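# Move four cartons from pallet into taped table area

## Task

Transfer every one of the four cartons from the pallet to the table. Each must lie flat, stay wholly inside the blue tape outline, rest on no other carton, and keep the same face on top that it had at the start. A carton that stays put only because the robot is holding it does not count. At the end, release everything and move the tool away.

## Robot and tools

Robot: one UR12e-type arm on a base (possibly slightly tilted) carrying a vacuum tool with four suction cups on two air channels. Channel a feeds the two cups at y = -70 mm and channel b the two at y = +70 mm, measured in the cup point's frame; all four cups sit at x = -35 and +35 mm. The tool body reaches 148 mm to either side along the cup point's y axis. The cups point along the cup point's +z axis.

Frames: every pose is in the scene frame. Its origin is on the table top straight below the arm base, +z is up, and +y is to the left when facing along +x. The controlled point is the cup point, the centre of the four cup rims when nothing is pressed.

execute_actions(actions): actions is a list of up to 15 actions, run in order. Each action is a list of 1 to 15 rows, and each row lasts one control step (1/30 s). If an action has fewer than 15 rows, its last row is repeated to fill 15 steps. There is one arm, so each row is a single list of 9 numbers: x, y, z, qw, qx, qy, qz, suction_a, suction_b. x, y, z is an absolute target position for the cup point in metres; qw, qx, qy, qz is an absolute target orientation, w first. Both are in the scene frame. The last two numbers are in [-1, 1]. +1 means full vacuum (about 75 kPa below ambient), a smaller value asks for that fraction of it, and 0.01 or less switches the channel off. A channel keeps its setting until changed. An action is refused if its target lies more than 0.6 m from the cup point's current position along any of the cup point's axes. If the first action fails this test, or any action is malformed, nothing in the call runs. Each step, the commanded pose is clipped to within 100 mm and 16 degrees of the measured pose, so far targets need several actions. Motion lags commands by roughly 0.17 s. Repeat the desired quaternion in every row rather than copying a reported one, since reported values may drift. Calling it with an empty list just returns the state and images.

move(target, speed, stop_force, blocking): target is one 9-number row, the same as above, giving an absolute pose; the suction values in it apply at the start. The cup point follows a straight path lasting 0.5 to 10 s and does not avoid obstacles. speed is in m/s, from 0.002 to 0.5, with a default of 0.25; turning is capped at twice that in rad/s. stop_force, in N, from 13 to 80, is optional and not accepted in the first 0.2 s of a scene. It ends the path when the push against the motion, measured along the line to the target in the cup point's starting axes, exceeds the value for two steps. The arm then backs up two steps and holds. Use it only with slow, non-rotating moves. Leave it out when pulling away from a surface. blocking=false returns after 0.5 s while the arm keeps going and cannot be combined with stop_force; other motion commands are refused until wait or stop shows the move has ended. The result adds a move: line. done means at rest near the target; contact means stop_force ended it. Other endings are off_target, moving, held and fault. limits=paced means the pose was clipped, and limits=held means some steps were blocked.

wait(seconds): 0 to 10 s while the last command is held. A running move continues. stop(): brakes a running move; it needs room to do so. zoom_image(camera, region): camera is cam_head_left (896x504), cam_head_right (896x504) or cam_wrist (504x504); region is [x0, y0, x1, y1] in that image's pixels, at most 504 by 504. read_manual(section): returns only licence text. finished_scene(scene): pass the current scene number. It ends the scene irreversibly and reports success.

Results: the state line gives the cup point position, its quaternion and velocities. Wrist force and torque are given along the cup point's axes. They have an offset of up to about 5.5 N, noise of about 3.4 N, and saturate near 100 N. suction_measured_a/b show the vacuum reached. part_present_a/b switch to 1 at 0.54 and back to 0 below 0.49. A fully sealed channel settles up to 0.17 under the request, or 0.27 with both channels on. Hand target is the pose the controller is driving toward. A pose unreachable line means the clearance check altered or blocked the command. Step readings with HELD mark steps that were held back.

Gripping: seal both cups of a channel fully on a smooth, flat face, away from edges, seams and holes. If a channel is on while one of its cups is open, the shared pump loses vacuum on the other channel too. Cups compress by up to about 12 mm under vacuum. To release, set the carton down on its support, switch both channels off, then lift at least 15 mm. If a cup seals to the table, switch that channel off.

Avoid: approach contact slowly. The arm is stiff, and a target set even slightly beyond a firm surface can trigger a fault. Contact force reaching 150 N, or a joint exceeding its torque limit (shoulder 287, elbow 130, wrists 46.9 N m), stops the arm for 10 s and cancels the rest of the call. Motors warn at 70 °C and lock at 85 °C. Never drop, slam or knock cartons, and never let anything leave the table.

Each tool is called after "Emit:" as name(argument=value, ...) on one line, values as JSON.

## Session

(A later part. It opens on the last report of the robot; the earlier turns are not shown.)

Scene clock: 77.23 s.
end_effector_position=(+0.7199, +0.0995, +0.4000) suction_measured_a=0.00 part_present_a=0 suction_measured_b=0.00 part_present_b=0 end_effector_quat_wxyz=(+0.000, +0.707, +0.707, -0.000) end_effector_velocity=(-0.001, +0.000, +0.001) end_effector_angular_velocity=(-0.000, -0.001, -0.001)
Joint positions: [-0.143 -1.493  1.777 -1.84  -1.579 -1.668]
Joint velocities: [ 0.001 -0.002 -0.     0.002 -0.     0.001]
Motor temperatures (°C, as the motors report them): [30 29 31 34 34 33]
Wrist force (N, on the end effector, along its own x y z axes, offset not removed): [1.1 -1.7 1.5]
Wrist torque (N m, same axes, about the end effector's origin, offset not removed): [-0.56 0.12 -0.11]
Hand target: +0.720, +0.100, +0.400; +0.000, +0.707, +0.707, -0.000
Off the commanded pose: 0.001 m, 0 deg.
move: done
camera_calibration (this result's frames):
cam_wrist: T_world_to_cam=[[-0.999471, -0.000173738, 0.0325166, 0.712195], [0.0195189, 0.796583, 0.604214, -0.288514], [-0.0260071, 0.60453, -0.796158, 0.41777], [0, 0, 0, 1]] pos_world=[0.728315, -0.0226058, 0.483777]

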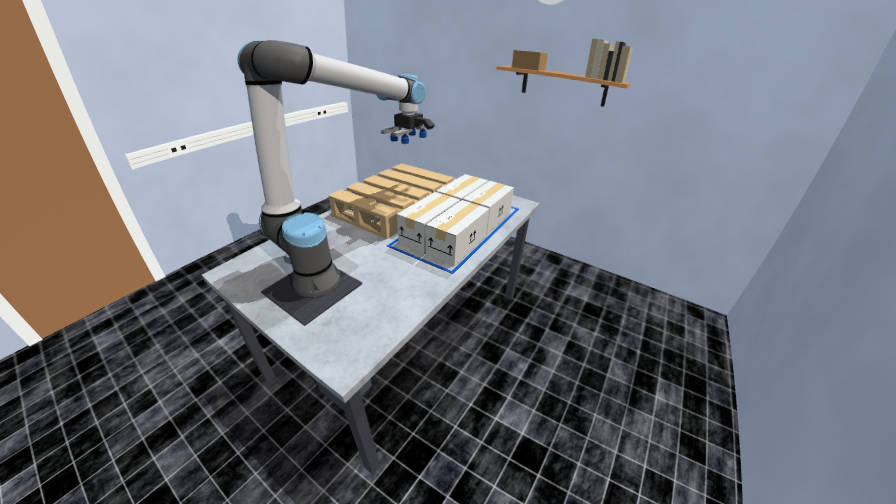

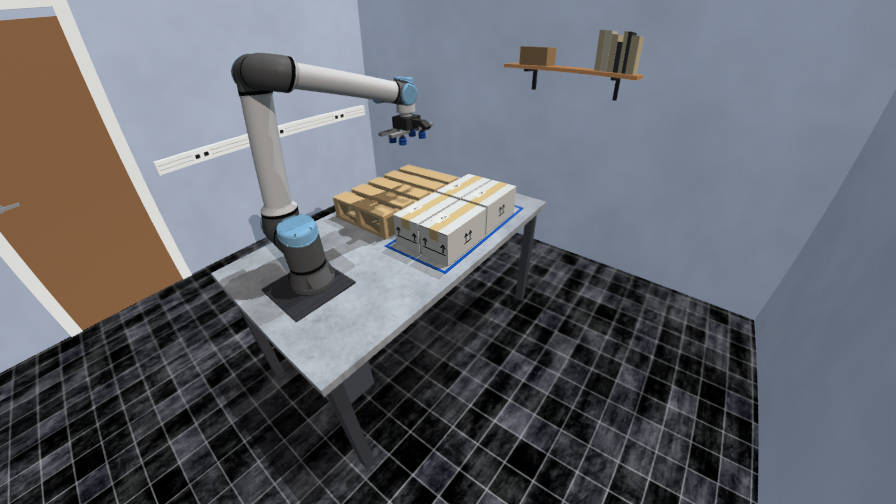

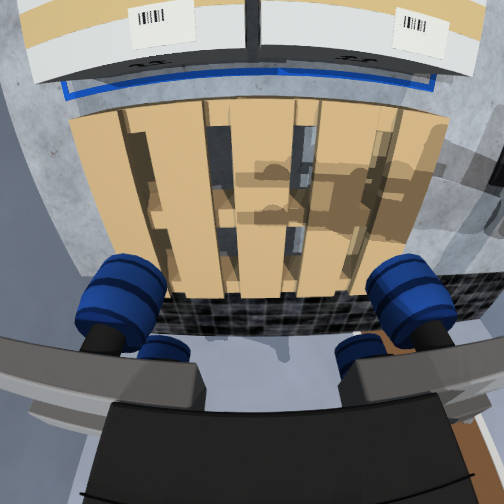

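Emit:
finished_scene(scene=2)

The scene is finished: the task was done.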